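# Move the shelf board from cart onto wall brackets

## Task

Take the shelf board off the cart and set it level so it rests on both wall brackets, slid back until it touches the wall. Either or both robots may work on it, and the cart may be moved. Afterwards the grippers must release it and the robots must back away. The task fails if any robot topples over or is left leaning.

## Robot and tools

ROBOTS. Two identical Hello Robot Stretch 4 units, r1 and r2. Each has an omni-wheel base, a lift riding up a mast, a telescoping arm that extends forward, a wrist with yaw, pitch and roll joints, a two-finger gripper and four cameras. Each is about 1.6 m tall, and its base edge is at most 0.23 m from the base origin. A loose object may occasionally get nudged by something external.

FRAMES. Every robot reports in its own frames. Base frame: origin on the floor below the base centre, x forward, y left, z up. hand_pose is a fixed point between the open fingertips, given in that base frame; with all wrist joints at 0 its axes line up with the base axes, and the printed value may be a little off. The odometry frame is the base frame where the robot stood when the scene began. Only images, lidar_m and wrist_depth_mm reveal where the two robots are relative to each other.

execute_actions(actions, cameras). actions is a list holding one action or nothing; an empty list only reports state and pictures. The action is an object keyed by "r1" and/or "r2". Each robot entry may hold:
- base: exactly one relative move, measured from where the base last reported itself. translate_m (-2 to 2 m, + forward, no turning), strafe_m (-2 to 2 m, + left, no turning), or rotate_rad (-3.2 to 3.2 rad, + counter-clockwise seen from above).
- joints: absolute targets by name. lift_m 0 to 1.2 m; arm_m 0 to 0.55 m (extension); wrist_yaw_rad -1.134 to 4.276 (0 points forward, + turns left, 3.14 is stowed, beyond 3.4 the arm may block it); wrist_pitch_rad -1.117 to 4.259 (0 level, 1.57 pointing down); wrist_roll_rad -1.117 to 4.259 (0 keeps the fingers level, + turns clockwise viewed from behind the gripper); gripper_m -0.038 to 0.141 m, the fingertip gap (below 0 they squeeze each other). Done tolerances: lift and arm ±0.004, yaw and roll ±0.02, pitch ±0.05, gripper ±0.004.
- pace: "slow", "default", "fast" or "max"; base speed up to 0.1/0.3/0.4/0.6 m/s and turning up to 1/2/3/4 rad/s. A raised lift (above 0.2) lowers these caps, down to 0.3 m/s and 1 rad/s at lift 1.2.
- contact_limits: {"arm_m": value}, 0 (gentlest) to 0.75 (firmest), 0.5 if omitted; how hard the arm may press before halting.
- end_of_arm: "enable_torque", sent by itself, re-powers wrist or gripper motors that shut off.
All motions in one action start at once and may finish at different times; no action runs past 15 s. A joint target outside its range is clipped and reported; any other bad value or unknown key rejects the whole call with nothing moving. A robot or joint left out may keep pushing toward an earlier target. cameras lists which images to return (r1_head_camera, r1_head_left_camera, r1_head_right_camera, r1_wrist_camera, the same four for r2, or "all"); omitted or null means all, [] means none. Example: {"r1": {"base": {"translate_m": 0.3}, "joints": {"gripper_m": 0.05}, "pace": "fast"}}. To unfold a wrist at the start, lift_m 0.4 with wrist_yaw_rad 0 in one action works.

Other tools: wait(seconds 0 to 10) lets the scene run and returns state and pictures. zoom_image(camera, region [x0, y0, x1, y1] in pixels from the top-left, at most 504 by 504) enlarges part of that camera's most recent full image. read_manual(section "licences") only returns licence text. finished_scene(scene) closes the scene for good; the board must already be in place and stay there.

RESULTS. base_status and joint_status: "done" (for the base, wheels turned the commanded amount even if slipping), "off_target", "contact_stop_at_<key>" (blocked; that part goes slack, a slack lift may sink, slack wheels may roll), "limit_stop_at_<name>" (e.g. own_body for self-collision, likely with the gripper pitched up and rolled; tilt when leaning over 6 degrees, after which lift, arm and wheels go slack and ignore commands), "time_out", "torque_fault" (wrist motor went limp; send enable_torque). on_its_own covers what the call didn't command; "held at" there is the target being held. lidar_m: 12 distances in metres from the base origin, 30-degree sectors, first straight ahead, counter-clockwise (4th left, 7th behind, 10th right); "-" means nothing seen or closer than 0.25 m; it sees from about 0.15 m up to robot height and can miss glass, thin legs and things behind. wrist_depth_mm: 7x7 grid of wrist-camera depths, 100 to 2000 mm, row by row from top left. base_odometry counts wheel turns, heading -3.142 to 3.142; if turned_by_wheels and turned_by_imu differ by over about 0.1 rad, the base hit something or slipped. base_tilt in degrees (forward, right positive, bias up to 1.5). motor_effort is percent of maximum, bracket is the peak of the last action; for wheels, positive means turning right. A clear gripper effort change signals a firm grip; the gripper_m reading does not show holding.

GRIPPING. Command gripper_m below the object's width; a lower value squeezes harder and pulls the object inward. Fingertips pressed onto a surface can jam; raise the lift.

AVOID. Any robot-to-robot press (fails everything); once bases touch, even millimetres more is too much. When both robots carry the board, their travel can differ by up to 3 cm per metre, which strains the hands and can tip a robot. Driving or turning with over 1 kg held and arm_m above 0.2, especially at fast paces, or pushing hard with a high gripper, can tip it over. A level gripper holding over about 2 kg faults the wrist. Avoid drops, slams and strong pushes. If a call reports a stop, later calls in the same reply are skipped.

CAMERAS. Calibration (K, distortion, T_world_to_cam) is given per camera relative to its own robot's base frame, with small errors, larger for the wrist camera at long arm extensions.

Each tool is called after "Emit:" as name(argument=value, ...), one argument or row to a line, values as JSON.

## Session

Emit:
execute_actions(
  actions=[],
)

Scene clock: 0.00 s.
r1.base_odometry: x=+0.000 y=+0.000 heading=+0.000 (m, m, rad; r1's odometry frame)
r1.turned_by_wheels: +0.000 (rad since the last result)
r1.turned_by_imu: +0.000 (rad since the last result)
r1.base_tilt: forward=+0.7 right=+0.7 (deg)
r1.lidar_m: 0.94 0.87 0.90 1.22 2.81 6.58 4.04 3.85 1.84 1.30 1.21 1.25
r1.base_status: not commanded
r1.joint_positions: lift_m=+0.172 arm_m=+0.000 wrist_yaw_rad=+3.241 wrist_pitch_rad=-0.006 wrist_roll_rad=-0.018 gripper_m=+0.057
r1.joint_status: not commanded
r1.motor_effort: lift_m=+20 arm_m=-1 wrist_yaw_rad=-2 wrist_pitch_rad=-9 wrist_roll_rad=+0 gripper_m=+0 wheel_0=+0 wheel_1=+0 wheel_2=-1 (%)
r1.hand_pose: x=-0.1252 y=+0.0583 z=+0.3520 quat_wxyz=(-0.050, +0.003, -0.009, +0.999) (m; r1's base frame)
r1.wrist_depth_mm: - - 138 - - - - / - - 136 - - - - / - - 136 - - - - / - 117 138 - - - - / 186 - - - - - - / 198 1499 201 1397 199 1281 1229 / 194 946 946 139 946 820 866
r2.base_odometry: x=+0.000 y=+0.000 heading=+0.000 (m, m, rad; r2's odometry frame)
r2.turned_by_wheels: +0.000 (rad since the last result)
r2.turned_by_imu: +0.000 (rad since the last result)
r2.base_tilt: forward=-0.6 right=-0.1 (deg)
r2.lidar_m: 4.98 4.35 3.61 3.45 1.76 1.30 1.22 1.29 1.28 1.23 1.32 1.75
r2.base_status: not commanded
r2.joint_positions: lift_m=+0.128 arm_m=+0.003 wrist_yaw_rad=+3.208 wrist_pitch_rad=+0.015 wrist_roll_rad=-0.004 gripper_m=+0.057
r2.joint_status: not commanded
r2.motor_effort: lift_m=+19 arm_m=-1 wrist_yaw_rad=+1 wrist_pitch_rad=-7 wrist_roll_rad=-2 gripper_m=-5 wheel_0=+0 wheel_1=-1 wheel_2=+0 (%)
r2.hand_pose: x=-0.1199 y=+0.0681 z=+0.3021 quat_wxyz=(-0.033, -0.007, -0.002, +0.999) (m; r2's base frame)
r2.wrist_depth_mm: - 137 151 1366 1366 1336 1336 / - 109 136 1366 1336 1336 1336 / - 110 136 1336 1366 1336 1308 / - 133 173 1366 1336 1366 1336 / 196 1366 1397 1366 1366 1336 1336 / 216 1160 196 1160 201 1078 1042 / 214 741 820 111 759 723 750
pictures: r1_head_camera, r1_head_left_camera, r1_head_right_camera, r1_wrist_camera, r2_head_camera, r2_head_left_camera, r2_head_right_camera, r2_wrist_camera
camera_calibration (this result's frames):
r1_wrist_camera: T_world_to_cam=[[-0.121976, 0.992183, -0.0263626, -0.0506747], [-0.012989, -0.0281543, -0.999519, 0.410784], [-0.992448, -0.121575, 0.0163216, 0.0993799], [0, 0, 0, 1]] pos_world=[0.0977839, 0.073926, 0.407628]
r2_wrist_camera: T_world_to_cam=[[-0.0488609, 0.998344, -0.0303531, -0.0708814], [0.0263981, -0.029088, -0.999228, 0.36199], [-0.998457, -0.0496244, -0.0249332, 0.126878], [0, 0, 0, 1]] pos_world=[0.113663, 0.0875898, 0.362723]
Images, in order (width x height): r1_head_camera 420x560, r1_head_left_camera 420x672, r1_head_right_camera 420x672, r1_wrist_camera 616x392, r2_head_camera 420x560, r2_head_left_camera 420x672, r2_head_right_camera 420x672, r2_wrist_camera 616x392.

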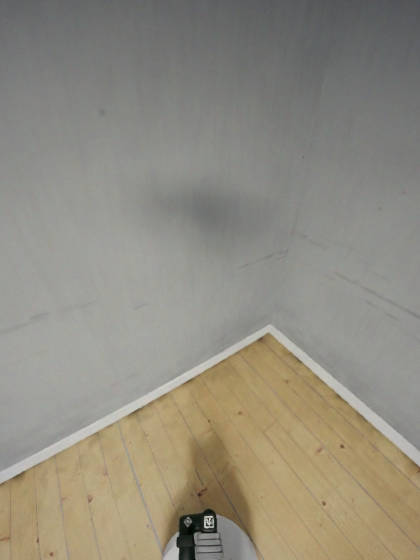

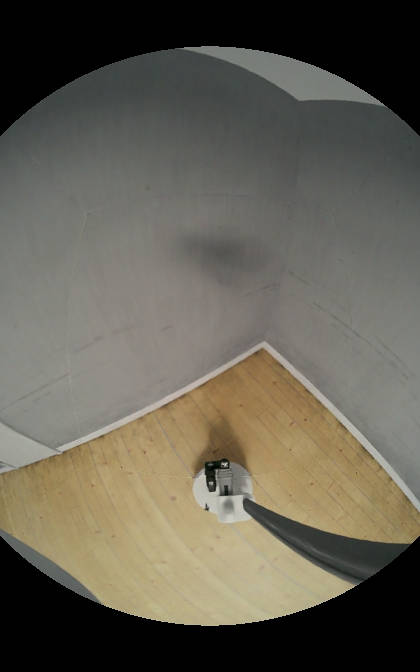

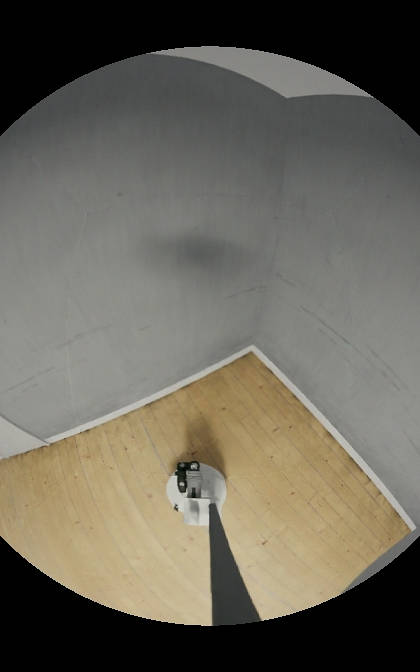

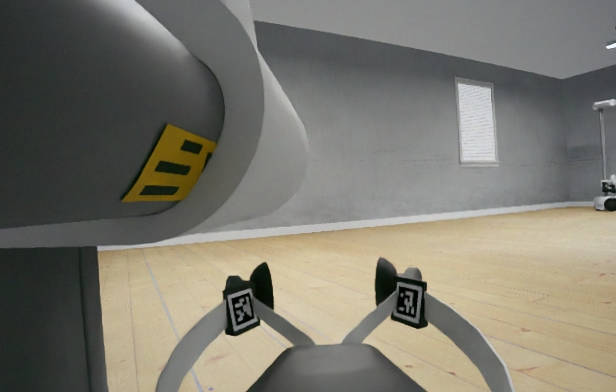

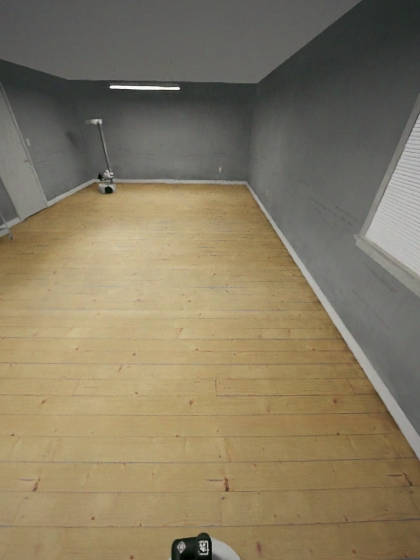

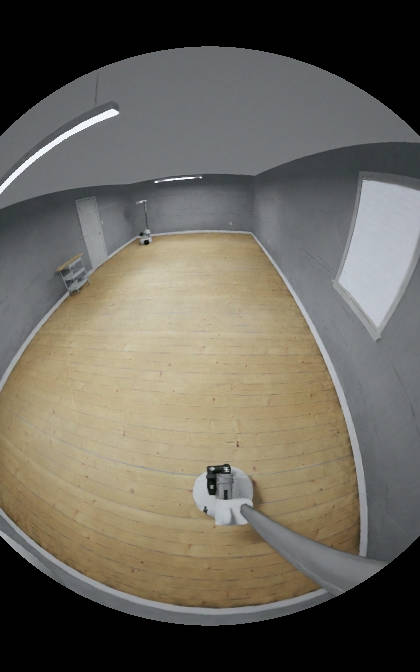

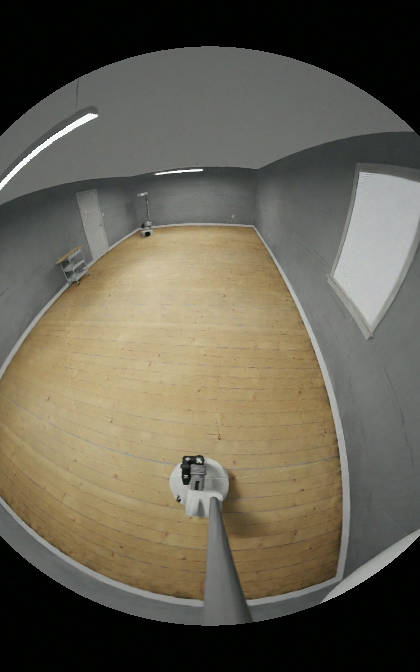

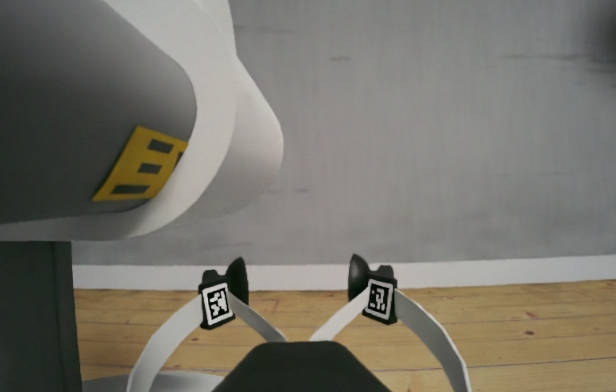

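Emit:
execute_actions(
  actions=[
    {"r1":{"base":{"rotate_rad":0.68},"pace":"fast"},"r2":{"base":{"rotate_rad":0.77},"pace":"fast"}},
  ],
  cameras=[],
)

Emit:
execute_actions(
  actions=[
    {"r1":{"base":{"strafe_m":1.9},"pace":"max"},"r2":{"base":{"translate_m":2},"pace":"max"}},
  ],
  cameras=["r1_head_camera","r1_head_left_camera","r2_head_camera","r2_head_left_camera"],
)

Scene clock: 13.03 s.
r1.base_odometry: x=+0.000 y=+0.000 heading=+0.679 (m, m, rad; r1's odometry frame)
r1.turned_by_wheels: +0.679 (rad since the last result)
r1.turned_by_imu: +0.670 (rad since the last result)
r1.base_tilt: forward=+0.7 right=+0.8 (deg)
r1.lidar_m: 0.87 0.97 1.45 6.61 4.95 3.92 3.50 1.58 1.24 1.22 1.12 0.90
r1.base_status: done
r1.joint_positions: lift_m=+0.172 arm_m=+0.000 wrist_yaw_rad=+3.241 wrist_pitch_rad=-0.006 wrist_roll_rad=-0.018 gripper_m=+0.057
r1.joint_status: not commanded
r1.motor_effort: lift_m=+20(20) arm_m=-1(1) wrist_yaw_rad=-1(1) wrist_pitch_rad=-9(8) wrist_roll_rad=-3(0) gripper_m=-3(3) wheel_0=-2(8) wheel_1=-4(10) wheel_2=-2(12) (%)
r1.hand_pose: x=-0.1252 y=+0.0583 z=+0.3520 quat_wxyz=(-0.050, +0.003, -0.009, +0.999) (m; r1's base frame)
r1.wrist_depth_mm: - - 138 - - - - / - - 136 - - - - / - - 137 - - - - / - 117 138 - - - - / 186 1808 - - - - - / 198 1464 202 1366 198 1281 1205 / 195 946 931 139 946 809 866
r2.base_odometry: x=+0.000 y=+0.000 heading=+0.770 (m, m, rad; r2's odometry frame)
r2.turned_by_wheels: +0.770 (rad since the last result)
r2.turned_by_imu: +0.789 (rad since the last result)
r2.base_tilt: forward=-0.5 right=-0.1 (deg)
r2.lidar_m: 4.05 3.49 2.54 1.43 1.23 1.23 1.44 1.26 1.25 1.48 2.49 6.57
r2.base_status: done
r2.joint_positions: lift_m=+0.128 arm_m=+0.003 wrist_yaw_rad=+3.208 wrist_pitch_rad=+0.015 wrist_roll_rad=-0.004 gripper_m=+0.057
r2.joint_status: not commanded
r2.motor_effort: lift_m=+19(19) arm_m=-1(1) wrist_yaw_rad=+0(0) wrist_pitch_rad=-8(8) wrist_roll_rad=-2(1) gripper_m=-3(1) wheel_0=-1(7) wheel_1=-1(8) wheel_2=+0(9) (%)
r2.hand_pose: x=-0.1199 y=+0.0681 z=+0.3021 quat_wxyz=(-0.033, -0.007, -0.002, +0.999) (m; r2's base frame)
r2.wrist_depth_mm: - 137 151 1756 1464 1205 1060 / - 109 136 1808 1464 1205 1060 / - 110 137 1808 1464 1229 1060 / - 133 173 1808 1499 1229 1078 / 196 1308 1537 1756 1430 1229 1078 / 216 1182 196 1138 200 1098 1025 / 214 732 831 111 759 723 750
pictures: none
No camera images: the call's "cameras" was empty. Leave "cameras" out to get every camera's image.

Scene clock: 17.93 s.
r1.base_odometry: x=-1.194 y=+1.478 heading=+0.680 (m, m, rad; r1's odometry frame)
r1.turned_by_wheels: +0.000 (rad since the last result)
r1.turned_by_imu: +0.005 (rad since the last result)
r1.base_tilt: forward=+0.6 right=+0.6 (deg)
r1.lidar_m: 1.07 1.14 1.23 2.92 4.60 3.68 3.66 3.95 3.13 3.03 1.43 1.10
r1.base_status: done
r1.joint_positions: lift_m=+0.172 arm_m=+0.000 wrist_yaw_rad=+3.241 wrist_pitch_rad=-0.006 wrist_roll_rad=-0.018 gripper_m=+0.057
r1.joint_status: not commanded
r1.motor_effort: lift_m=+20(20) arm_m=-1(1) wrist_yaw_rad=-1(2) wrist_pitch_rad=-7(8) wrist_roll_rad=-2(2) gripper_m=+0(4) wheel_0=+1(11) wheel_1=+1(17) wheel_2=+0(2) (%)
r1.hand_pose: x=-0.1252 y=+0.0583 z=+0.3520 quat_wxyz=(-0.050, +0.003, -0.009, +0.999) (m; r1's base frame)
r1.wrist_depth_mm: - - 138 - - - - / - - 136 - - - - / - - 136 - - - - / - 117 138 - - - - / 186 - - - - - - / 198 1499 202 1397 198 1255 1205 / 195 960 931 140 931 820 878
r2.base_odometry: x=+1.436 y=+1.392 heading=+0.770 (m, m, rad; r2's odometry frame)
r2.turned_by_wheels: +0.000 (rad since the last result)
r2.turned_by_imu: +0.003 (rad since the last result)
r2.base_tilt: forward=-0.4 right=-0.2 (deg)
r2.lidar_m: 2.13 2.07 2.08 2.39 2.66 2.67 3.12 2.64 2.63 3.09 5.33 2.88
r2.base_status: done
r2.joint_positions: lift_m=+0.128 arm_m=+0.003 wrist_yaw_rad=+3.208 wrist_pitch_rad=+0.015 wrist_roll_rad=-0.004 gripper_m=+0.057
r2.joint_status: not commanded
r2.motor_effort: lift_m=+19(19) arm_m=-1(1) wrist_yaw_rad=+0(0) wrist_pitch_rad=-7(7) wrist_roll_rad=+0(2) gripper_m=-3(2) wheel_0=-1(7) wheel_1=-1(8) wheel_2=+1(13) (%)
r2.hand_pose: x=-0.1199 y=+0.0681 z=+0.3021 quat_wxyz=(-0.033, -0.007, -0.002, +0.999) (m; r2's base frame)
r2.wrist_depth_mm: - 137 151 - - - - / - 109 136 - - - - / - 110 137 - - - - / - 133 173 - - - - / 196 1921 - - - - 1921 / 216 1182 196 1160 200 1098 1025 / 213 741 831 111 759 732 750
pictures: r1_head_camera, r1_head_left_camera, r2_head_camera, r2_head_left_camera
Images, in order (width x height): r1_head_camera 420x560, r1_head_left_camera 420x672, r2_head_camera 420x560, r2_head_left_camera 420x672.

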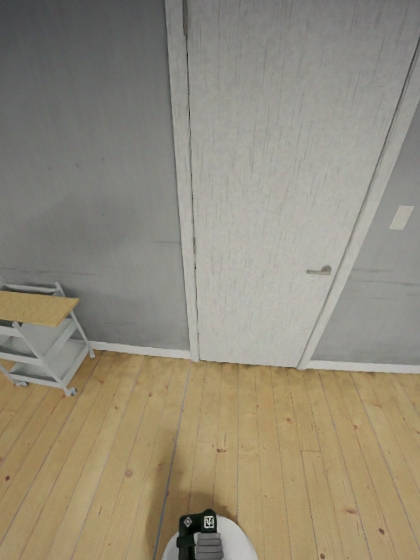

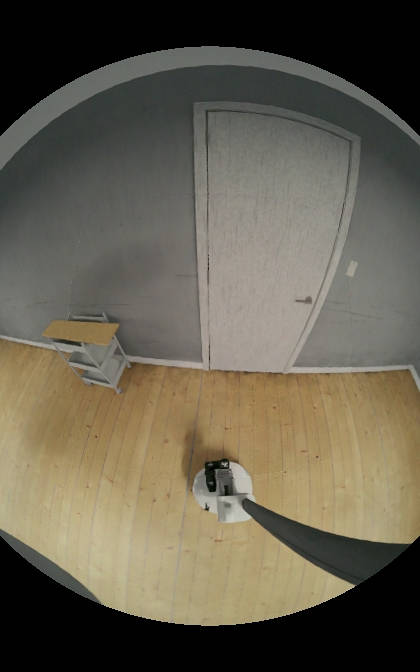

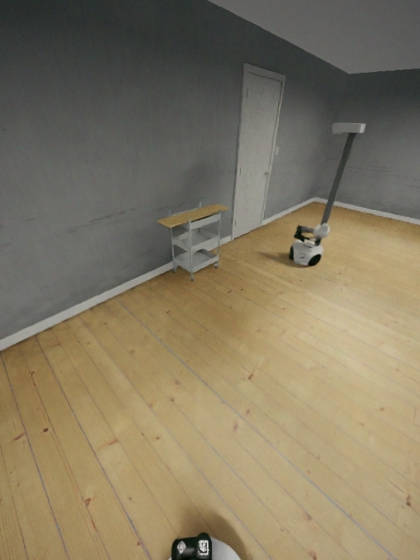

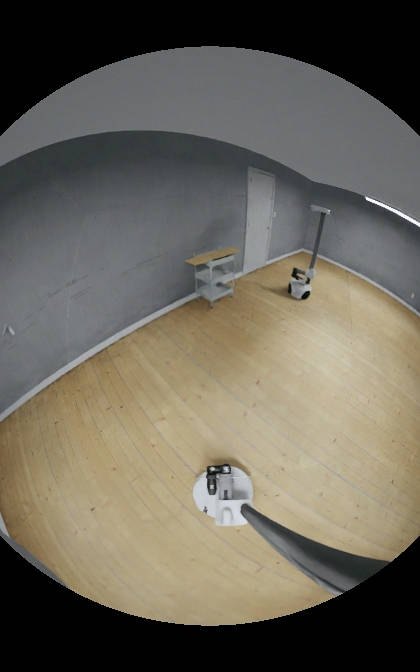

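Emit:
execute_actions(
  actions=[
    {"r1":{"base":{"rotate_rad":-0.105},"joints":{"wrist_yaw_rad":0,"gripper_m":0.09,"lift_m":0.57},"pace":"fast"},"r2":{"base":{"translate_m":1.43},"joints":{"wrist_yaw_rad":0,"gripper_m":0.09,"lift_m":0.57},"pace":"max"}},
  ],
  cameras=[],
)

Emit:
execute_actions(
  actions=[
    {"r1":{"base":{"strafe_m":0.93},"joints":{"wrist_roll_rad":1.57},"pace":"max"},"r2":{"base":{"rotate_rad":0.77},"joints":{"wrist_roll_rad":1.57},"pace":"fast"}},
  ],
  cameras=["r1_head_camera","r2_head_camera","r1_wrist_camera","r2_wrist_camera"],
)

Scene clock: 30.77 s.
r1.base_odometry: x=-1.194 y=+1.478 heading=+0.575 (m, m, rad; r1's odometry frame)
r1.turned_by_wheels: -0.104 (rad since the last result)
r1.turned_by_imu: -0.101 (rad since the last result)
r1.base_tilt: forward=+0.6 right=+0.8 (deg)
r1.lidar_m: 1.06 1.16 1.13 1.54 5.04 3.78 3.71 3.79 3.20 3.08 1.56 1.12
r1.base_status: done
r1.joint_positions: lift_m=+0.570 arm_m=+0.000 wrist_yaw_rad=+0.000 wrist_pitch_rad=-0.006 wrist_roll_rad=-0.018 gripper_m=+0.090
r1.joint_status: all done
r1.motor_effort: lift_m=+22(25) arm_m=-1(1) wrist_yaw_rad=-2(7) wrist_pitch_rad=-7(8) wrist_roll_rad=-1(1) gripper_m=-1(3) wheel_0=+2(8) wheel_1=+3(9) wheel_2=+4(10) (%)
r1.hand_pose: x=+0.4591 y=-0.0873 z=+0.7496 quat_wxyz=(+1.000, -0.009, -0.003, +0.000) (m; r1's base frame)
r1.wrist_depth_mm: 931 917 891 878 891 878 891 / 917 931 904 891 891 866 891 / 931 917 904 878 878 878 904 / 917 917 891 891 878 891 904 / 917 917 891 891 904 891 904 / 931 917 202 878 891 891 904 / 931 931 904 140 891 878 891
r2.base_odometry: x=+2.463 y=+2.388 heading=+0.770 (m, m, rad; r2's odometry frame)
r2.turned_by_wheels: +0.000 (rad since the last result)
r2.turned_by_imu: +0.003 (rad since the last result)
r2.base_tilt: forward=-0.4 right=-0.2 (deg)
r2.lidar_m: 0.78 0.74 1.05 1.23 2.14 3.68 - 3.68 3.67 4.28 1.72 1.73
r2.base_status: done
r2.joint_positions: lift_m=+0.570 arm_m=+0.003 wrist_yaw_rad=+0.000 wrist_pitch_rad=+0.015 wrist_roll_rad=-0.004 gripper_m=+0.090
r2.joint_status: all done
r2.motor_effort: lift_m=+21(26) arm_m=-1(0) wrist_yaw_rad=-1(9) wrist_pitch_rad=-7(7) wrist_roll_rad=-1(2) gripper_m=-1(3) wheel_0=+0(8) wheel_1=+0(7) wheel_2=+0(12) (%)
r2.hand_pose: x=+0.4622 y=-0.0873 z=+0.7438 quat_wxyz=(+1.000, -0.002, +0.007, +0.000) (m; r2's base frame)
r2.wrist_depth_mm: 809 946 1138 1430 1863 - - / 809 931 1138 1397 1863 - - / 809 946 1138 1430 1863 - - / 809 917 1118 1336 1863 - - / 768 574 654 842 1756 - - / 809 891 216 1366 204 - - / 809 778 917 111 1708 1576 1618
pictures: none
No camera images: the call's "cameras" was empty. Leave "cameras" out to get every camera's image.

Scene clock: 34.00 s.
r1.base_odometry: x=-1.700 y=+2.258 heading=+0.575 (m, m, rad; r1's odometry frame)
r1.turned_by_wheels: +0.000 (rad since the last result)
r1.turned_by_imu: +0.003 (rad since the last result)
r1.base_tilt: forward=+0.8 right=+0.8 (deg)
r1.lidar_m: 0.69 0.73 0.89 0.78 4.92 3.75 3.70 3.78 4.17 4.03 1.55 1.18
r1.base_status: done
r1.joint_positions: lift_m=+0.570 arm_m=+0.000 wrist_yaw_rad=+0.000 wrist_pitch_rad=-0.006 wrist_roll_rad=+1.570 gripper_m=+0.090
r1.joint_status: all done
r1.motor_effort: lift_m=+22(23) arm_m=-1(1) wrist_yaw_rad=-2(2) wrist_pitch_rad=-8(8) wrist_roll_rad=+0(2) gripper_m=-3(3) wheel_0=+3(12) wheel_1=+1(15) wheel_2=+0(4) (%)
r1.hand_pose: x=+0.4590 y=-0.0874 z=+0.7496 quat_wxyz=(+0.707, +0.707, -0.002, +0.002) (m; r1's base frame)
r1.wrist_depth_mm: 946 946 931 917 946 931 931 / 946 931 931 946 917 931 917 / 946 946 946 931 931 917 917 / 946 946 931 946 931 931 917 / 931 931 946 946 931 931 917 / 946 960 204 917 788 809 904 / 931 946 917 141 917 609 580
r2.base_odometry: x=+2.463 y=+2.388 heading=+1.540 (m, m, rad; r2's odometry frame)
r2.turned_by_wheels: +0.770 (rad since the last result)
r2.turned_by_imu: +0.789 (rad since the last result)
r2.base_tilt: forward=-0.5 right=-0.1 (deg)
r2.lidar_m: 0.91 1.09 1.50 3.69 3.82 3.85 3.79 3.84 5.16 0.77 0.92 0.74
r2.base_status: done
r2.joint_positions: lift_m=+0.570 arm_m=+0.003 wrist_yaw_rad=+0.000 wrist_pitch_rad=+0.015 wrist_roll_rad=+1.570 gripper_m=+0.090
r2.joint_status: all done
r2.motor_effort: lift_m=+20(21) arm_m=-1(1) wrist_yaw_rad=+0(1) wrist_pitch_rad=-7(7) wrist_roll_rad=+1(4) gripper_m=-4(2) wheel_0=+1(6) wheel_1=+1(8) wheel_2=+2(7) (%)
r2.hand_pose: x=+0.4622 y=-0.0874 z=+0.7438 quat_wxyz=(+0.707, +0.707, +0.005, -0.005) (m; r2's base frame)
r2.wrist_depth_mm: 831 831 842 741 854 866 768 / 831 831 842 854 854 854 866 / 831 842 854 854 854 866 866 / 831 842 854 854 854 878 866 / 831 842 854 842 842 866 878 / 831 854 216 854 215 866 866 / 831 842 854 111 854 878 878
pictures: r1_head_camera, r1_wrist_camera, r2_head_camera, r2_wrist_camera
camera_calibration (this result's frames):
r1_wrist_camera: T_world_to_cam=[[0.0282103, 0.0432726, -0.998665, 0.752627], [0.00967409, 0.999004, 0.0435606, 0.109167], [0.999555, -0.01089, 0.0277635, -0.258295], [0, 0, 0, 1]] pos_world=[0.235892, -0.144439, 0.754038]
r2_wrist_camera: T_world_to_cam=[[-0.0319726, 0.0339738, -0.998911, 0.754531], [-0.00899036, 0.999372, 0.0342772, 0.121], [0.999448, 0.0100765, -0.0316471, -0.201824], [0, 0, 0, 1]] pos_world=[0.226925, -0.144525, 0.743175]
Images, in order (width x height): r1_head_camera 420x560, r1_wrist_camera 616x392, r2_head_camera 420x560, r2_wrist_camera 616x392.

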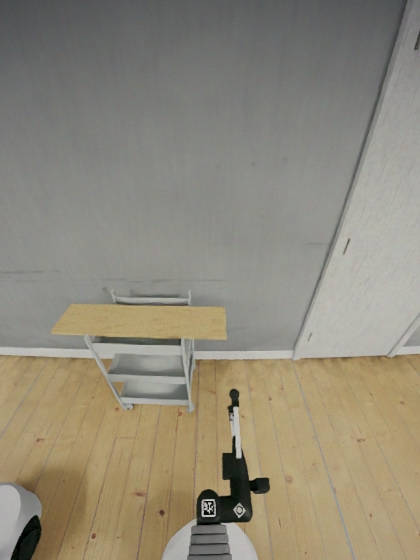

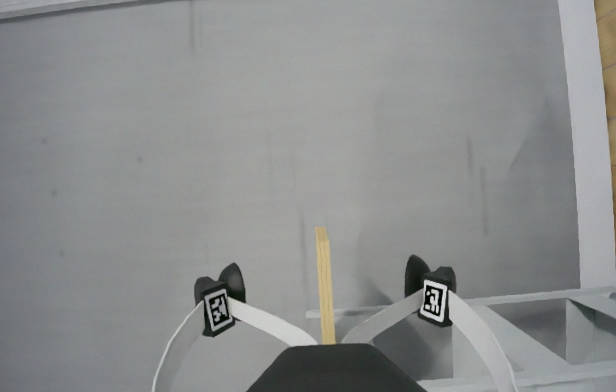

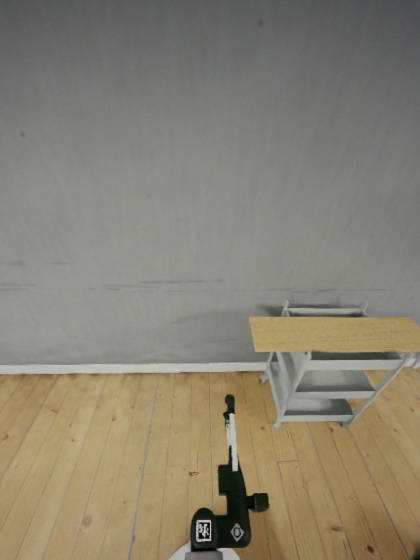

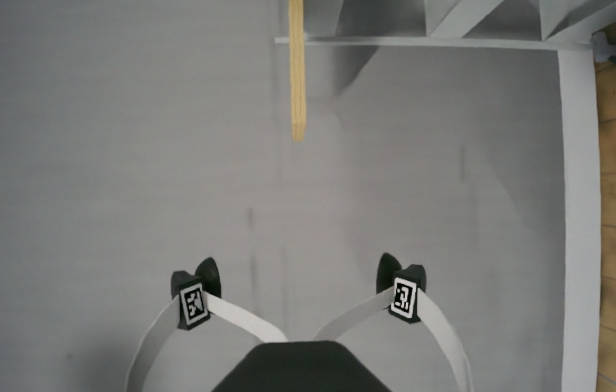

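Emit:
execute_actions(
  actions=[
    {"r1":{"base":{"strafe_m":0.06},"joints":{"arm_m":0.08},"pace":"fast"},"r2":{"base":{"strafe_m":-0.19},"joints":{"arm_m":0.08},"pace":"fast"}},
  ],
  cameras=[],
)

Emit:
execute_actions(
  actions=[
    {"r1":{"base":{"translate_m":0.26},"pace":"fast"},"r2":{"base":{"translate_m":0.19},"pace":"fast"}},
  ],
  cameras=["r1_head_camera","r2_head_camera","r1_wrist_camera","r2_wrist_camera"],
)

Scene clock: 44.63 s.
r1.base_odometry: x=-1.733 y=+2.309 heading=+0.576 (m, m, rad; r1's odometry frame)
r1.turned_by_wheels: +0.000 (rad since the last result)
r1.turned_by_imu: +0.002 (rad since the last result)
r1.base_tilt: forward=+0.9 right=+0.5 (deg)
r1.lidar_m: 0.71 0.73 0.59 0.55 4.86 3.75 3.69 3.78 4.22 4.09 1.53 1.18
r1.base_status: done
r1.joint_positions: lift_m=+0.570 arm_m=+0.079 wrist_yaw_rad=+0.000 wrist_pitch_rad=-0.006 wrist_roll_rad=+1.570 gripper_m=+0.090
r1.joint_status: all done
r1.motor_effort: lift_m=+22(22) arm_m=+5(8) wrist_yaw_rad=-2(1) wrist_pitch_rad=-8(8) wrist_roll_rad=+1(0) gripper_m=-2(1) wheel_0=+2(13) wheel_1=+1(14) wheel_2=+0(1) (%)
r1.hand_pose: x=+0.5385 y=-0.0874 z=+0.7496 quat_wxyz=(+0.707, +0.707, -0.002, +0.002) (m; r1's base frame)
r1.wrist_depth_mm: 854 854 854 854 842 842 854 / 878 866 854 854 842 842 842 / 854 866 866 854 831 842 842 / 854 866 854 854 842 854 854 / 854 854 854 842 854 831 831 / 842 842 204 842 597 654 831 / 866 854 842 141 469 402 407
r2.base_odometry: x=+2.653 y=+2.382 heading=+1.540 (m, m, rad; r2's odometry frame)
r2.turned_by_wheels: +0.000 (rad since the last result)
r2.turned_by_imu: +0.000 (rad since the last result)
r2.base_tilt: forward=-0.6 right=-0.2 (deg)
r2.lidar_m: 0.69 1.09 1.50 3.87 4.02 3.85 3.77 3.80 0.59 0.55 0.71 0.68
r2.base_status: done
r2.joint_positions: lift_m=+0.570 arm_m=+0.079 wrist_yaw_rad=+0.000 wrist_pitch_rad=+0.015 wrist_roll_rad=+1.570 gripper_m=+0.090
r2.joint_status: all done
r2.motor_effort: lift_m=+20(20) arm_m=+5(7) wrist_yaw_rad=-1(2) wrist_pitch_rad=-7(7) wrist_roll_rad=-1(1) gripper_m=-2(1) wheel_0=-2(11) wheel_1=+1(10) wheel_2=+1(0) (%)
r2.hand_pose: x=+0.5385 y=-0.0874 z=+0.7438 quat_wxyz=(+0.707, +0.707, +0.005, -0.005) (m; r2's base frame)
r2.wrist_depth_mm: 759 759 768 349 768 647 477 / 759 768 778 357 778 521 445 / 759 759 778 778 778 788 798 / 759 768 778 778 778 788 788 / 759 768 778 778 778 788 788 / 759 768 217 778 216 788 809 / 759 768 768 111 788 788 798
pictures: none
No camera images: the call's "cameras" was empty. Leave "cameras" out to get every camera's image.

Scene clock: 46.53 s.
r1.base_odometry: x=-1.515 y=+2.450 heading=+0.576 (m, m, rad; r1's odometry frame)
r1.turned_by_wheels: +0.001 (rad since the last result)
r1.turned_by_imu: +0.002 (rad since the last result)
r1.base_tilt: forward=+0.8 right=+0.6 (deg)
r1.lidar_m: 0.43 0.46 0.63 0.54 4.88 4.01 3.99 4.06 4.22 3.18 1.22 0.59
r1.base_status: done
r1.joint_positions: lift_m=+0.570 arm_m=+0.079 wrist_yaw_rad=+0.000 wrist_pitch_rad=-0.006 wrist_roll_rad=+1.570 gripper_m=+0.090
r1.joint_status: not commanded
r1.motor_effort: lift_m=+22(22) arm_m=+5(5) wrist_yaw_rad=-1(2) wrist_pitch_rad=-7(8) wrist_roll_rad=+0(2) gripper_m=-1(2) wheel_0=+2(7) wheel_1=+4(9) wheel_2=+2(14) (%)
r1.hand_pose: x=+0.5385 y=-0.0874 z=+0.7496 quat_wxyz=(+0.707, +0.707, -0.002, +0.002) (m; r1's base frame)
r1.wrist_depth_mm: 597 585 591 591 585 580 580 / 597 585 585 585 585 580 580 / 585 591 591 585 585 585 580 / 591 597 591 585 585 585 580 / 597 591 585 585 580 580 580 / 597 597 203 188 469 580 585 / 591 585 591 141 469 580 473
r2.base_odometry: x=+2.658 y=+2.572 heading=+1.540 (m, m, rad; r2's odometry frame)
r2.turned_by_wheels: +0.000 (rad since the last result)
r2.turned_by_imu: +0.000 (rad since the last result)
r2.base_tilt: forward=-0.5 right=+0.0 (deg)
r2.lidar_m: 0.56 0.91 1.20 2.76 4.04 4.04 3.97 4.02 0.68 0.54 0.65 0.51
r2.base_status: done
r2.joint_positions: lift_m=+0.570 arm_m=+0.079 wrist_yaw_rad=+0.000 wrist_pitch_rad=+0.015 wrist_roll_rad=+1.570 gripper_m=+0.090
r2.joint_status: not commanded
r2.motor_effort: lift_m=+20(20) arm_m=+5(5) wrist_yaw_rad=-1(0) wrist_pitch_rad=-8(7) wrist_roll_rad=+1(1) gripper_m=-1(1) wheel_0=-1(7) wheel_1=-2(7) wheel_2=+0(12) (%)
r2.hand_pose: x=+0.5385 y=-0.0874 z=+0.7438 quat_wxyz=(+0.707, +0.707, +0.005, -0.005) (m; r2's base frame)
r2.wrist_depth_mm: 574 574 574 264 276 591 477 / 569 574 580 402 585 591 473 / 574 574 580 580 591 591 591 / 574 574 580 585 591 597 597 / 580 574 580 580 597 591 597 / 569 574 216 208 216 591 603 / 569 574 585 111 591 597 597
pictures: r1_head_camera, r1_wrist_camera, r2_head_camera, r2_wrist_camera
camera_calibration (this result's frames):
r1_wrist_camera: T_world_to_cam=[[0.0282182, 0.0433295, -0.998662, 0.750386], [0.00969554, 0.999001, 0.0436182, 0.108349], [0.999555, -0.0109134, 0.0277699, -0.337738], [0, 0, 0, 1]] pos_world=[0.315363, -0.144441, 0.754035]
r2_wrist_camera: T_world_to_cam=[[-0.0319534, 0.0340466, -0.998909, 0.756972], [-0.00904529, 0.999369, 0.0343516, 0.121644], [0.999448, 0.0101331, -0.0316253, -0.278131], [0, 0, 0, 1]] pos_world=[0.303266, -0.144522, 0.743172]
Images, in order (width x height): r1_head_camera 420x560, r1_wrist_camera 616x392, r2_head_camera 420x560, r2_wrist_camera 616x392.

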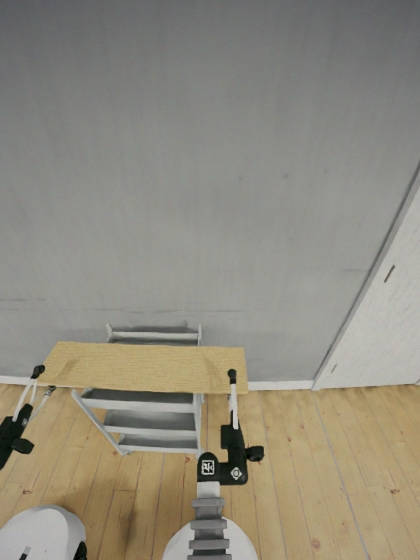

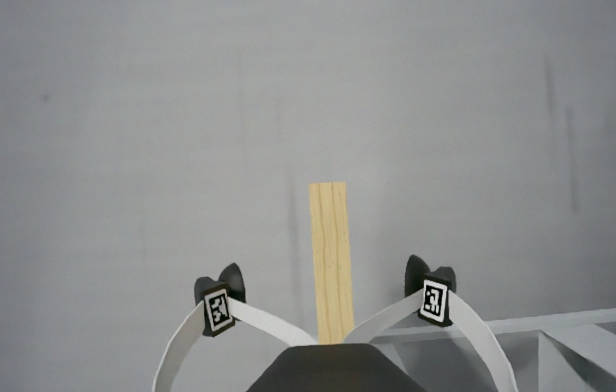

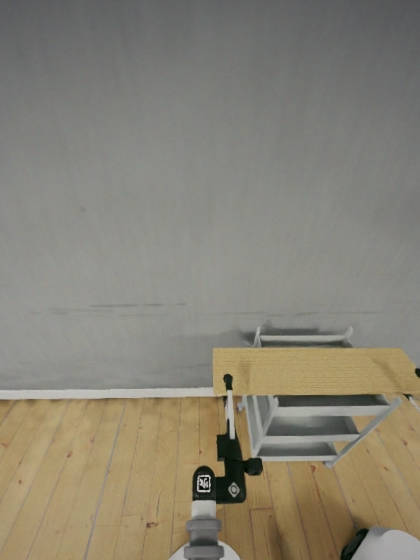

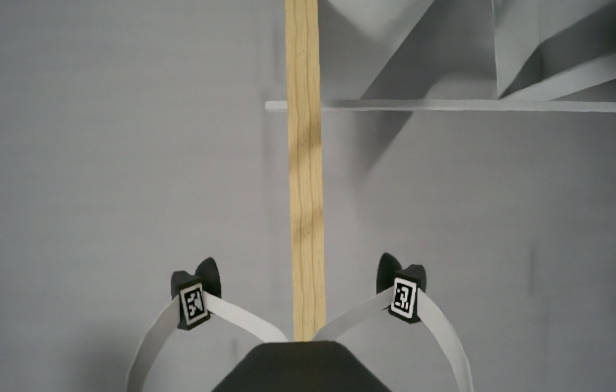

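Emit:
execute_actions(
  actions=[
    {"r1":{"joints":{"arm_m":0.131,"lift_m":0.565}},"r2":{"joints":{"arm_m":0.151,"lift_m":0.565}}},
  ],
  cameras=[],
)

Emit:
execute_actions(
  actions=[
    {"r1":{"joints":{"gripper_m":-0.025}},"r2":{"joints":{"gripper_m":-0.025}}},
  ],
  cameras=[],
)

Emit:
execute_actions(
  actions=[
    {"r1":{"joints":{"lift_m":0.73},"pace":"slow"},"r2":{"joints":{"lift_m":0.73},"pace":"slow"}},
  ],
  cameras=["r1_head_camera","r2_head_left_camera","r1_wrist_camera","r2_wrist_camera"],
)

Scene clock: 57.10 s.
r1.base_odometry: x=-1.515 y=+2.450 heading=+0.576 (m, m, rad; r1's odometry frame)
r1.turned_by_wheels: +0.000 (rad since the last result)
r1.turned_by_imu: +0.001 (rad since the last result)
r1.base_tilt: forward=+0.8 right=+0.8 (deg)
r1.lidar_m: 0.44 0.47 0.59 0.53 4.85 3.99 4.00 4.06 4.23 3.20 1.20 0.90
r1.base_status: not commanded
r1.joint_positions: lift_m=+0.565 arm_m=+0.130 wrist_yaw_rad=+0.000 wrist_pitch_rad=-0.006 wrist_roll_rad=+1.570 gripper_m=+0.090
r1.joint_status: all done
r1.motor_effort: lift_m=+16(21) arm_m=+6(1) wrist_yaw_rad=-1(0) wrist_pitch_rad=-7(8) wrist_roll_rad=+1(2) gripper_m=-2(3) wheel_0=+2(2) wheel_1=+4(4) wheel_2=+2(2) (%)
r1.hand_pose: x=+0.5893 y=-0.0875 z=+0.7451 quat_wxyz=(+0.707, +0.707, -0.002, +0.002) (m; r1's base frame)
r1.wrist_depth_mm: 544 535 539 535 530 530 530 / 544 544 539 530 535 530 530 / 544 544 535 535 530 525 530 / 544 539 535 535 530 535 525 / 535 539 530 137 530 530 530 / 539 544 200 137 535 535 530 / 539 535 539 138 430 427 424
r2.base_odometry: x=+2.658 y=+2.572 heading=+1.540 (m, m, rad; r2's odometry frame)
r2.turned_by_wheels: +0.000 (rad since the last result)
r2.turned_by_imu: +0.001 (rad since the last result)
r2.base_tilt: forward=-0.7 right=-0.2 (deg)
r2.lidar_m: 0.62 0.90 1.24 2.75 4.03 4.05 3.96 4.01 0.66 0.53 0.65 0.50
r2.base_status: not commanded
r2.joint_positions: lift_m=+0.565 arm_m=+0.150 wrist_yaw_rad=+0.000 wrist_pitch_rad=+0.015 wrist_roll_rad=+1.570 gripper_m=+0.090
r2.joint_status: all done
r2.motor_effort: lift_m=+16(21) arm_m=+6(7) wrist_yaw_rad=+1(0) wrist_pitch_rad=-7(8) wrist_roll_rad=-1(0) gripper_m=-3(2) wheel_0=-1(1) wheel_1=-2(2) wheel_2=+0(0) (%)
r2.hand_pose: x=+0.6093 y=-0.0875 z=+0.7391 quat_wxyz=(+0.707, +0.707, +0.005, -0.005) (m; r2's base frame)
r2.wrist_depth_mm: 500 508 508 138 301 521 421 / 500 508 508 138 512 521 421 / 500 504 508 512 517 521 525 / 504 508 508 140 517 525 525 / 500 504 512 141 517 525 530 / 504 500 216 142 202 525 525 / 500 508 512 111 517 525 530
pictures: none
No camera images: the call's "cameras" was empty. Leave "cameras" out to get every camera's image.

Scene clock: 58.97 s.
r1.base_odometry: x=-1.515 y=+2.450 heading=+0.576 (m, m, rad; r1's odometry frame)
r1.turned_by_wheels: +0.000 (rad since the last result)
r1.turned_by_imu: +0.001 (rad since the last result)
r1.base_tilt: forward=+0.7 right=+0.8 (deg)
r1.lidar_m: 0.44 0.46 0.61 0.52 4.86 3.99 3.98 4.04 4.25 3.17 1.18 0.91
r1.base_status: not commanded
r1.joint_positions: lift_m=+0.565 arm_m=+0.130 wrist_yaw_rad=+0.000 wrist_pitch_rad=-0.006 wrist_roll_rad=+1.570 gripper_m=-0.024
r1.joint_status: all done
r1.motor_effort: lift_m=+17(16) arm_m=+5(6) wrist_yaw_rad=-3(3) wrist_pitch_rad=-8(8) wrist_roll_rad=+1(1) gripper_m=-19(20) wheel_0=+2(2) wheel_1=+4(4) wheel_2=+2(2) (%)
r1.hand_pose: x=+0.5896 y=-0.0873 z=+0.7452 quat_wxyz=(+0.707, +0.707, -0.002, +0.002) (m; r1's base frame)
r1.wrist_depth_mm: 539 539 539 539 530 530 530 / 539 539 539 535 530 530 530 / 535 539 535 535 535 535 535 / 539 539 535 128 535 535 535 / 535 539 535 128 530 525 530 / 539 535 535 129 183 530 530 / 539 535 535 129 530 413 421
r2.base_odometry: x=+2.658 y=+2.572 heading=+1.540 (m, m, rad; r2's odometry frame)
r2.turned_by_wheels: +0.000 (rad since the last result)
r2.turned_by_imu: +0.000 (rad since the last result)
r2.base_tilt: forward=-0.6 right=+0.0 (deg)
r2.lidar_m: 0.62 0.90 1.23 2.74 4.01 4.05 3.98 4.01 0.67 0.53 0.63 0.50
r2.base_status: not commanded
r2.joint_positions: lift_m=+0.565 arm_m=+0.150 wrist_yaw_rad=+0.000 wrist_pitch_rad=+0.015 wrist_roll_rad=+1.570 gripper_m=-0.024
r2.joint_status: all done
r2.motor_effort: lift_m=+16(16) arm_m=+5(6) wrist_yaw_rad=-1(1) wrist_pitch_rad=-8(9) wrist_roll_rad=+1(0) gripper_m=-23(22) wheel_0=-1(1) wheel_1=-2(2) wheel_2=-1(0) (%)
r2.hand_pose: x=+0.6096 y=-0.0874 z=+0.7390 quat_wxyz=(+0.707, +0.707, +0.006, -0.005) (m; r2's base frame)
r2.wrist_depth_mm: 500 504 508 129 301 521 427 / 500 504 508 129 517 521 424 / 504 504 508 130 521 521 525 / 500 504 512 131 517 525 525 / 504 504 508 132 517 521 525 / 500 500 186 132 186 521 525 / 504 500 508 111 521 530 530
pictures: none
No camera images: the call's "cameras" was empty. Leave "cameras" out to get every camera's image.

Scene clock: 61.10 s.
r1.base_odometry: x=-1.515 y=+2.450 heading=+0.576 (m, m, rad; r1's odometry frame)
r1.turned_by_wheels: +0.000 (rad since the last result)
r1.turned_by_imu: +0.001 (rad since the last result)
r1.base_tilt: forward=+0.5 right=+0.7 (deg)
r1.lidar_m: 0.45 0.48 0.61 0.52 4.90 4.03 3.96 4.05 4.23 3.16 1.19 0.90
r1.base_status: not commanded
r1.joint_positions: lift_m=+0.729 arm_m=+0.130 wrist_yaw_rad=+0.000 wrist_pitch_rad=+0.004 wrist_roll_rad=+1.570 gripper_m=-0.024
r1.joint_status: all done
r1.on_its_own: wrist_pitch_rad is at rest, and its effort (-36) is outside its rest range (-23 to +23)
r1.motor_effort: lift_m=+26(28) arm_m=+5(5) wrist_yaw_rad=-2(3) wrist_pitch_rad=-36(37) wrist_roll_rad=-1(1) gripper_m=-19(20) wheel_0=+2(2) wheel_1=+4(4) wheel_2=+2(2) (%)
r1.hand_pose: x=+0.5896 y=-0.0873 z=+0.9066 quat_wxyz=(+0.707, +0.707, +0.001, -0.001) (m; r1's base frame)
r1.wrist_depth_mm: 539 535 539 539 535 535 535 / 535 535 535 535 535 535 539 / 539 535 535 535 535 530 535 / 535 539 535 128 535 535 539 / 535 530 535 128 539 530 530 / 539 535 535 129 182 535 539 / 530 535 530 129 535 399 418
r2.base_odometry: x=+2.658 y=+2.572 heading=+1.540 (m, m, rad; r2's odometry frame)
r2.turned_by_wheels: +0.000 (rad since the last result)
r2.turned_by_imu: +0.000 (rad since the last result)
r2.base_tilt: forward=-0.6 right=-0.3 (deg)
r2.lidar_m: 0.67 0.91 1.23 2.76 4.02 4.04 3.98 4.02 0.66 0.50 0.64 0.51
r2.base_status: not commanded
r2.joint_positions: lift_m=+0.730 arm_m=+0.150 wrist_yaw_rad=+0.000 wrist_pitch_rad=+0.024 wrist_roll_rad=+1.570 gripper_m=-0.024
r2.joint_status: all done
r2.on_its_own: wrist_pitch_rad is at rest, and its effort (-33) is outside its rest range (-23 to +23)
r2.motor_effort: lift_m=+25(25) arm_m=+5(5) wrist_yaw_rad=-2(1) wrist_pitch_rad=-33(35) wrist_roll_rad=+0(1) gripper_m=-23(23) wheel_0=+0(1) wheel_1=-2(2) wheel_2=+0(0) (%)
r2.hand_pose: x=+0.6095 y=-0.0874 z=+0.9008 quat_wxyz=(+0.707, +0.707, +0.009, -0.008) (m; r2's base frame)
r2.wrist_depth_mm: 496 504 508 129 517 424 273 / 496 504 508 129 517 421 530 / 500 504 508 130 517 525 530 / 500 504 512 131 521 525 535 / 496 504 508 131 521 530 530 / 496 500 187 132 185 530 530 / 500 500 508 111 521 530 535
pictures: r1_head_camera, r1_wrist_camera, r2_head_left_camera, r2_wrist_camera
camera_calibration (this result's frames):
r1_wrist_camera: T_world_to_cam=[[0.0186568, 0.043279, -0.998889, 0.91149], [0.00989861, 0.999006, 0.0434689, 0.100964], [0.999777, -0.0106986, 0.0182098, -0.38457], [0, 0, 0, 1]] pos_world=[0.366479, -0.144427, 0.913091]
r2_wrist_camera: T_world_to_cam=[[-0.0408619, 0.03405, -0.998584, 0.921235], [-0.00878349, 0.999368, 0.0344361, 0.116644], [0.999126, 0.0101782, -0.040537, -0.335885], [0, 0, 0, 1]] pos_world=[0.374259, -0.144519, 0.902298]
Images, in order (width x height): r1_head_camera 420x560, r1_wrist_camera 616x392, r2_head_left_camera 420x672, r2_wrist_camera 616x392.

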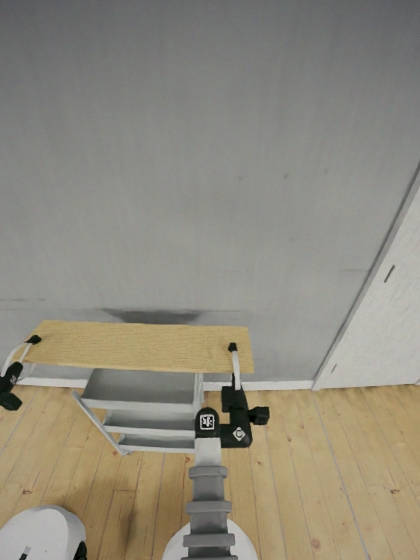

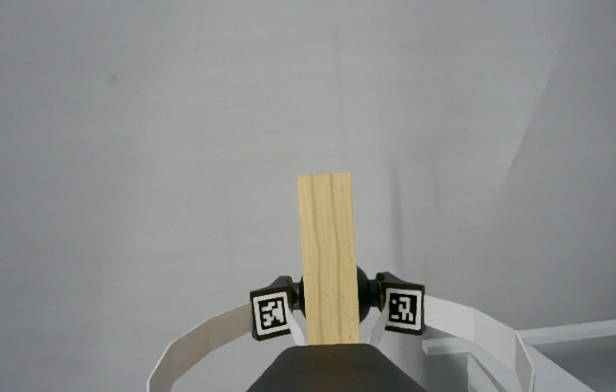

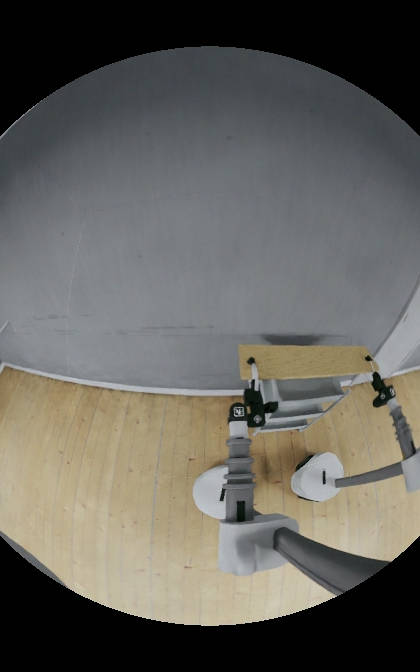

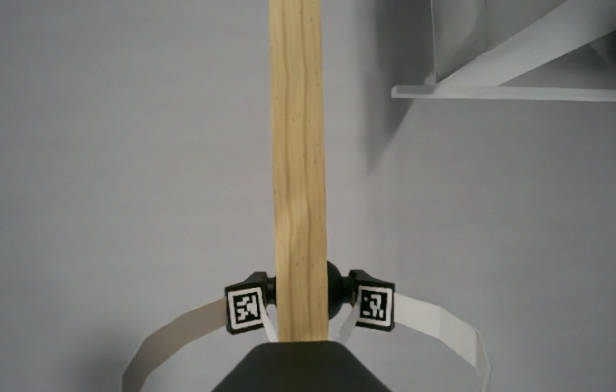

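Emit:
execute_actions(
  actions=[
    {"r1":{"base":{"strafe_m":1.308},"joints":{"lift_m":0.76,"arm_m":0.08}},"r2":{"base":{"strafe_m":1.3},"joints":{"lift_m":0.76,"arm_m":0.078}}},
  ],
  cameras=["r1_head_camera","r2_head_camera","r2_head_left_camera"],
)

Scene clock: 75.37 s.
r1.base_odometry: x=-2.228 y=+3.546 heading=+0.577 (m, m, rad; r1's odometry frame)
r1.turned_by_wheels: +0.000 (rad since the last result)
r1.turned_by_imu: +0.007 (rad since the last result)
r1.base_tilt: forward=+0.8 right=+0.6 (deg)
r1.lidar_m: 0.43 0.48 0.54 0.53 3.53 3.97 3.93 4.01 5.56 3.23 0.93 0.91
r1.base_status: done
r1.joint_positions: lift_m=+0.760 arm_m=+0.081 wrist_yaw_rad=+0.001 wrist_pitch_rad=+0.004 wrist_roll_rad=+1.570 gripper_m=-0.024
r1.joint_status: all done
r1.on_its_own: wrist_pitch_rad is at rest, and its effort (-35) is outside its rest range (-23 to +23)
r1.motor_effort: lift_m=+25(28) arm_m=-5(4) wrist_yaw_rad=-4(16) wrist_pitch_rad=-35(35) wrist_roll_rad=-1(1) gripper_m=-20(19) wheel_0=+2(14) wheel_1=+4(14) wheel_2=+0(2) (%)
r1.hand_pose: x=+0.5404 y=-0.0872 z=+0.9367 quat_wxyz=(+0.707, +0.707, +0.002, -0.001) (m; r1's base frame)
r1.wrist_depth_mm: 615 615 615 621 615 615 621 / 615 621 621 615 615 621 615 / 621 615 615 615 615 621 615 / 621 621 615 621 615 615 621 / 615 615 615 127 621 621 615 / 609 621 615 128 181 621 621 / 621 615 621 128 621 621 621
r2.base_odometry: x=+1.359 y=+2.613 heading=+1.540 (m, m, rad; r2's odometry frame)
r2.turned_by_wheels: +0.000 (rad since the last result)
r2.turned_by_imu: +0.002 (rad since the last result)
r2.base_tilt: forward=-0.5 right=+0.0 (deg)
r2.lidar_m: 0.59 0.90 1.08 2.58 2.68 3.64 4.01 4.02 0.61 0.54 0.58 0.46
r2.base_status: done
r2.joint_positions: lift_m=+0.760 arm_m=+0.079 wrist_yaw_rad=-0.002 wrist_pitch_rad=+0.024 wrist_roll_rad=+1.570 gripper_m=-0.024
r2.joint_status: all done
r2.on_its_own: wrist_pitch_rad is at rest, and its effort (-33) is outside its rest range (-23 to +23)
r2.motor_effort: lift_m=+25(27) arm_m=-5(5) wrist_yaw_rad=+5(17) wrist_pitch_rad=-33(33) wrist_roll_rad=+0(1) gripper_m=-22(20) wheel_0=-1(12) wheel_1=-1(6) wheel_2=-2(0) (%)
r2.hand_pose: x=+0.5380 y=-0.0880 z=+0.9309 quat_wxyz=(+0.707, +0.707, +0.008, -0.009) (m; r2's base frame)
r2.wrist_depth_mm: 549 554 559 125 574 580 591 / 549 554 564 126 574 580 585 / 554 559 559 128 580 585 591 / 549 554 559 129 580 585 585 / 549 559 564 130 580 585 585 / 549 559 187 132 185 580 585 / 554 554 559 111 574 580 591
pictures: r1_head_camera, r2_head_camera, r2_head_left_camera
Images, in order (width x height): r1_head_camera 420x560, r2_head_camera 420x560, r2_head_left_camera 420x672.

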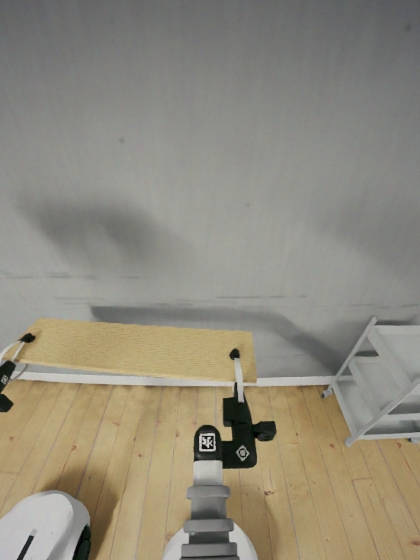

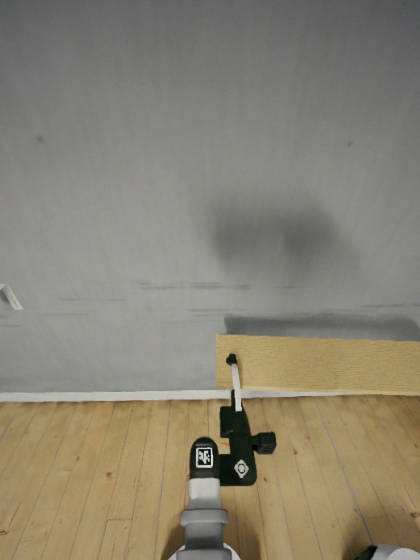

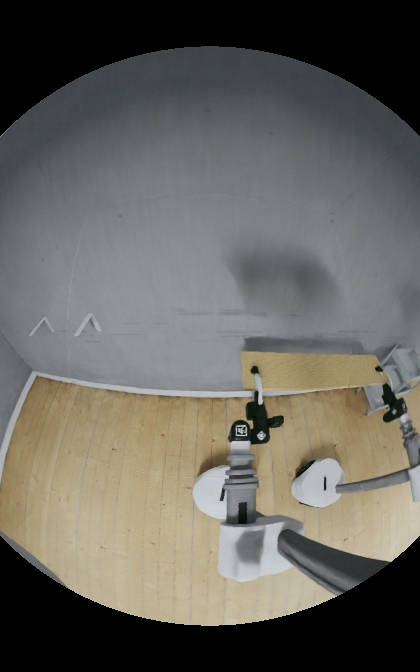

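Emit:
execute_actions(
  actions=[
    {"r1":{"base":{"strafe_m":1.58},"joints":{"lift_m":0.87,"arm_m":0.135}},"r2":{"base":{"strafe_m":1.57},"joints":{"lift_m":0.87,"arm_m":0.05}}},
  ],
  cameras=["r1_head_camera","r2_head_camera","r1_wrist_camera","r2_wrist_camera"],
)

Scene clock: 93.00 s.
r1.base_odometry: x=-3.090 y=+4.870 heading=+0.577 (m, m, rad; r1's odometry frame)
r1.turned_by_wheels: +0.000 (rad since the last result)
r1.turned_by_imu: +0.008 (rad since the last result)
r1.base_tilt: forward=+0.7 right=+0.6 (deg)
r1.lidar_m: 0.49 0.51 0.56 0.55 1.85 2.59 3.88 3.95 5.53 2.46 1.28 0.98
r1.base_status: done
r1.joint_positions: lift_m=+0.870 arm_m=+0.134 wrist_yaw_rad=-0.001 wrist_pitch_rad=+0.004 wrist_roll_rad=+1.570 gripper_m=-0.024
r1.joint_status: all done
r1.on_its_own: wrist_pitch_rad is at rest, and its effort (-34) is outside its rest range (-23 to +23)
r1.motor_effort: lift_m=+25(28) arm_m=+5(3) wrist_yaw_rad=+0(16) wrist_pitch_rad=-34(36) wrist_roll_rad=-1(1) gripper_m=-18(20) wheel_0=+1(7) wheel_1=+4(9) wheel_2=+0(0) (%)
r1.hand_pose: x=+0.5934 y=-0.0876 z=+1.0467 quat_wxyz=(+0.707, +0.707, +0.001, -0.001) (m; r1's base frame)
r1.wrist_depth_mm: 609 615 609 609 615 615 609 / 615 615 609 615 609 609 603 / 621 615 615 615 609 609 609 / 615 609 609 609 615 615 609 / 615 621 615 127 615 615 615 / 603 615 615 128 181 609 621 / 615 615 609 128 609 615 615
r2.base_odometry: x=-0.210 y=+2.662 heading=+1.539 (m, m, rad; r2's odometry frame)
r2.turned_by_wheels: +0.000 (rad since the last result)
r2.turned_by_imu: +0.003 (rad since the last result)
r2.base_tilt: forward=-0.4 right=-0.2 (deg)
r2.lidar_m: 0.56 0.86 1.05 0.99 1.02 1.42 3.80 4.05 0.58 0.54 0.54 0.42
r2.base_status: done
r2.joint_positions: lift_m=+0.870 arm_m=+0.051 wrist_yaw_rad=+0.000 wrist_pitch_rad=+0.024 wrist_roll_rad=+1.570 gripper_m=-0.024
r2.joint_status: all done
r2.on_its_own: wrist_pitch_rad is at rest, and its effort (-32) is outside its rest range (-23 to +23)
r2.motor_effort: lift_m=+25(27) arm_m=-5(3) wrist_yaw_rad=+0(15) wrist_pitch_rad=-32(33) wrist_roll_rad=+0(0) gripper_m=-22(23) wheel_0=+2(9) wheel_1=-2(8) wheel_2=-1(4) (%)
r2.hand_pose: x=+0.5102 y=-0.0875 z=+1.0409 quat_wxyz=(+0.707, +0.707, +0.008, -0.008) (m; r2's base frame)
r2.wrist_depth_mm: 559 564 569 126 580 591 597 / 554 559 564 127 580 591 597 / 554 564 574 129 580 591 591 / 554 559 574 129 580 591 603 / 559 564 574 131 585 591 597 / 554 569 187 132 185 591 603 / 564 564 574 111 585 597 603
pictures: r1_head_camera, r1_wrist_camera, r2_head_camera, r2_wrist_camera
camera_calibration (this result's frames):
r1_wrist_camera: T_world_to_cam=[[0.0189012, 0.0432598, -0.998885, 1.05126], [0.0107513, 0.998997, 0.0434681, 0.094577], [0.999764, -0.0115609, 0.0184171, -0.391276], [0, 0, 0, 1]] pos_world=[0.370296, -0.144483, 1.05318]
r2_wrist_camera: T_world_to_cam=[[-0.0406394, 0.0340899, -0.998592, 1.05696], [-0.00841274, 0.999371, 0.0344589, 0.110844], [0.999138, 0.00980129, -0.0403271, -0.231236], [0, 0, 0, 1]] pos_world=[0.274924, -0.144539, 1.04232]
Images, in order (width x height): r1_head_camera 420x560, r1_wrist_camera 616x392, r2_head_camera 420x560, r2_wrist_camera 616x392.

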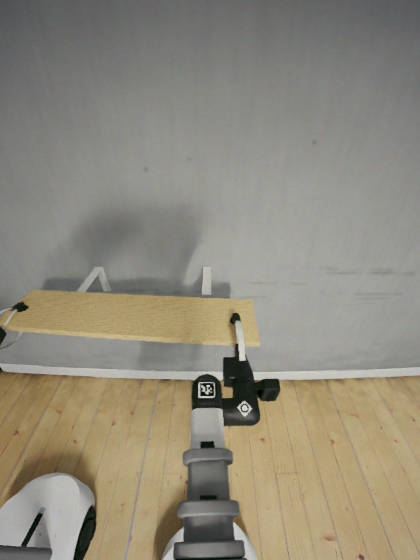

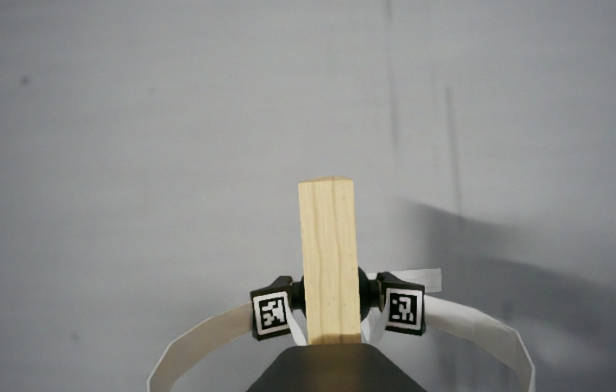

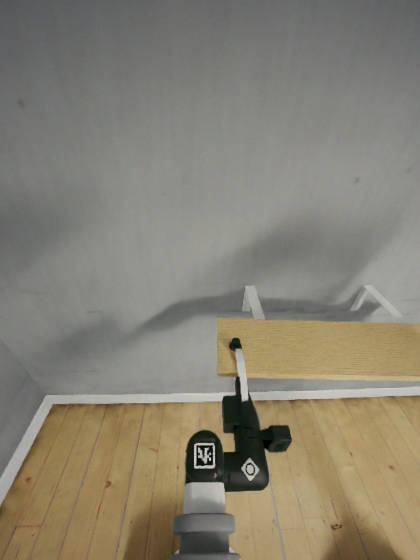

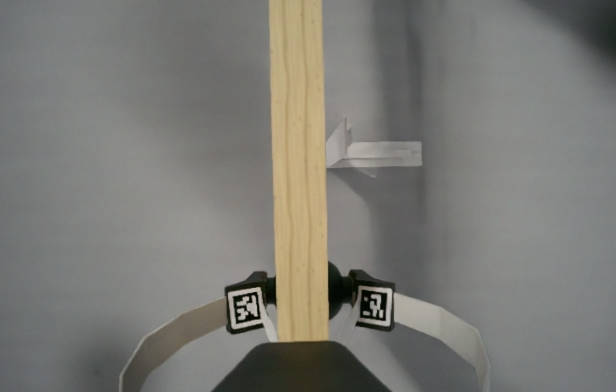

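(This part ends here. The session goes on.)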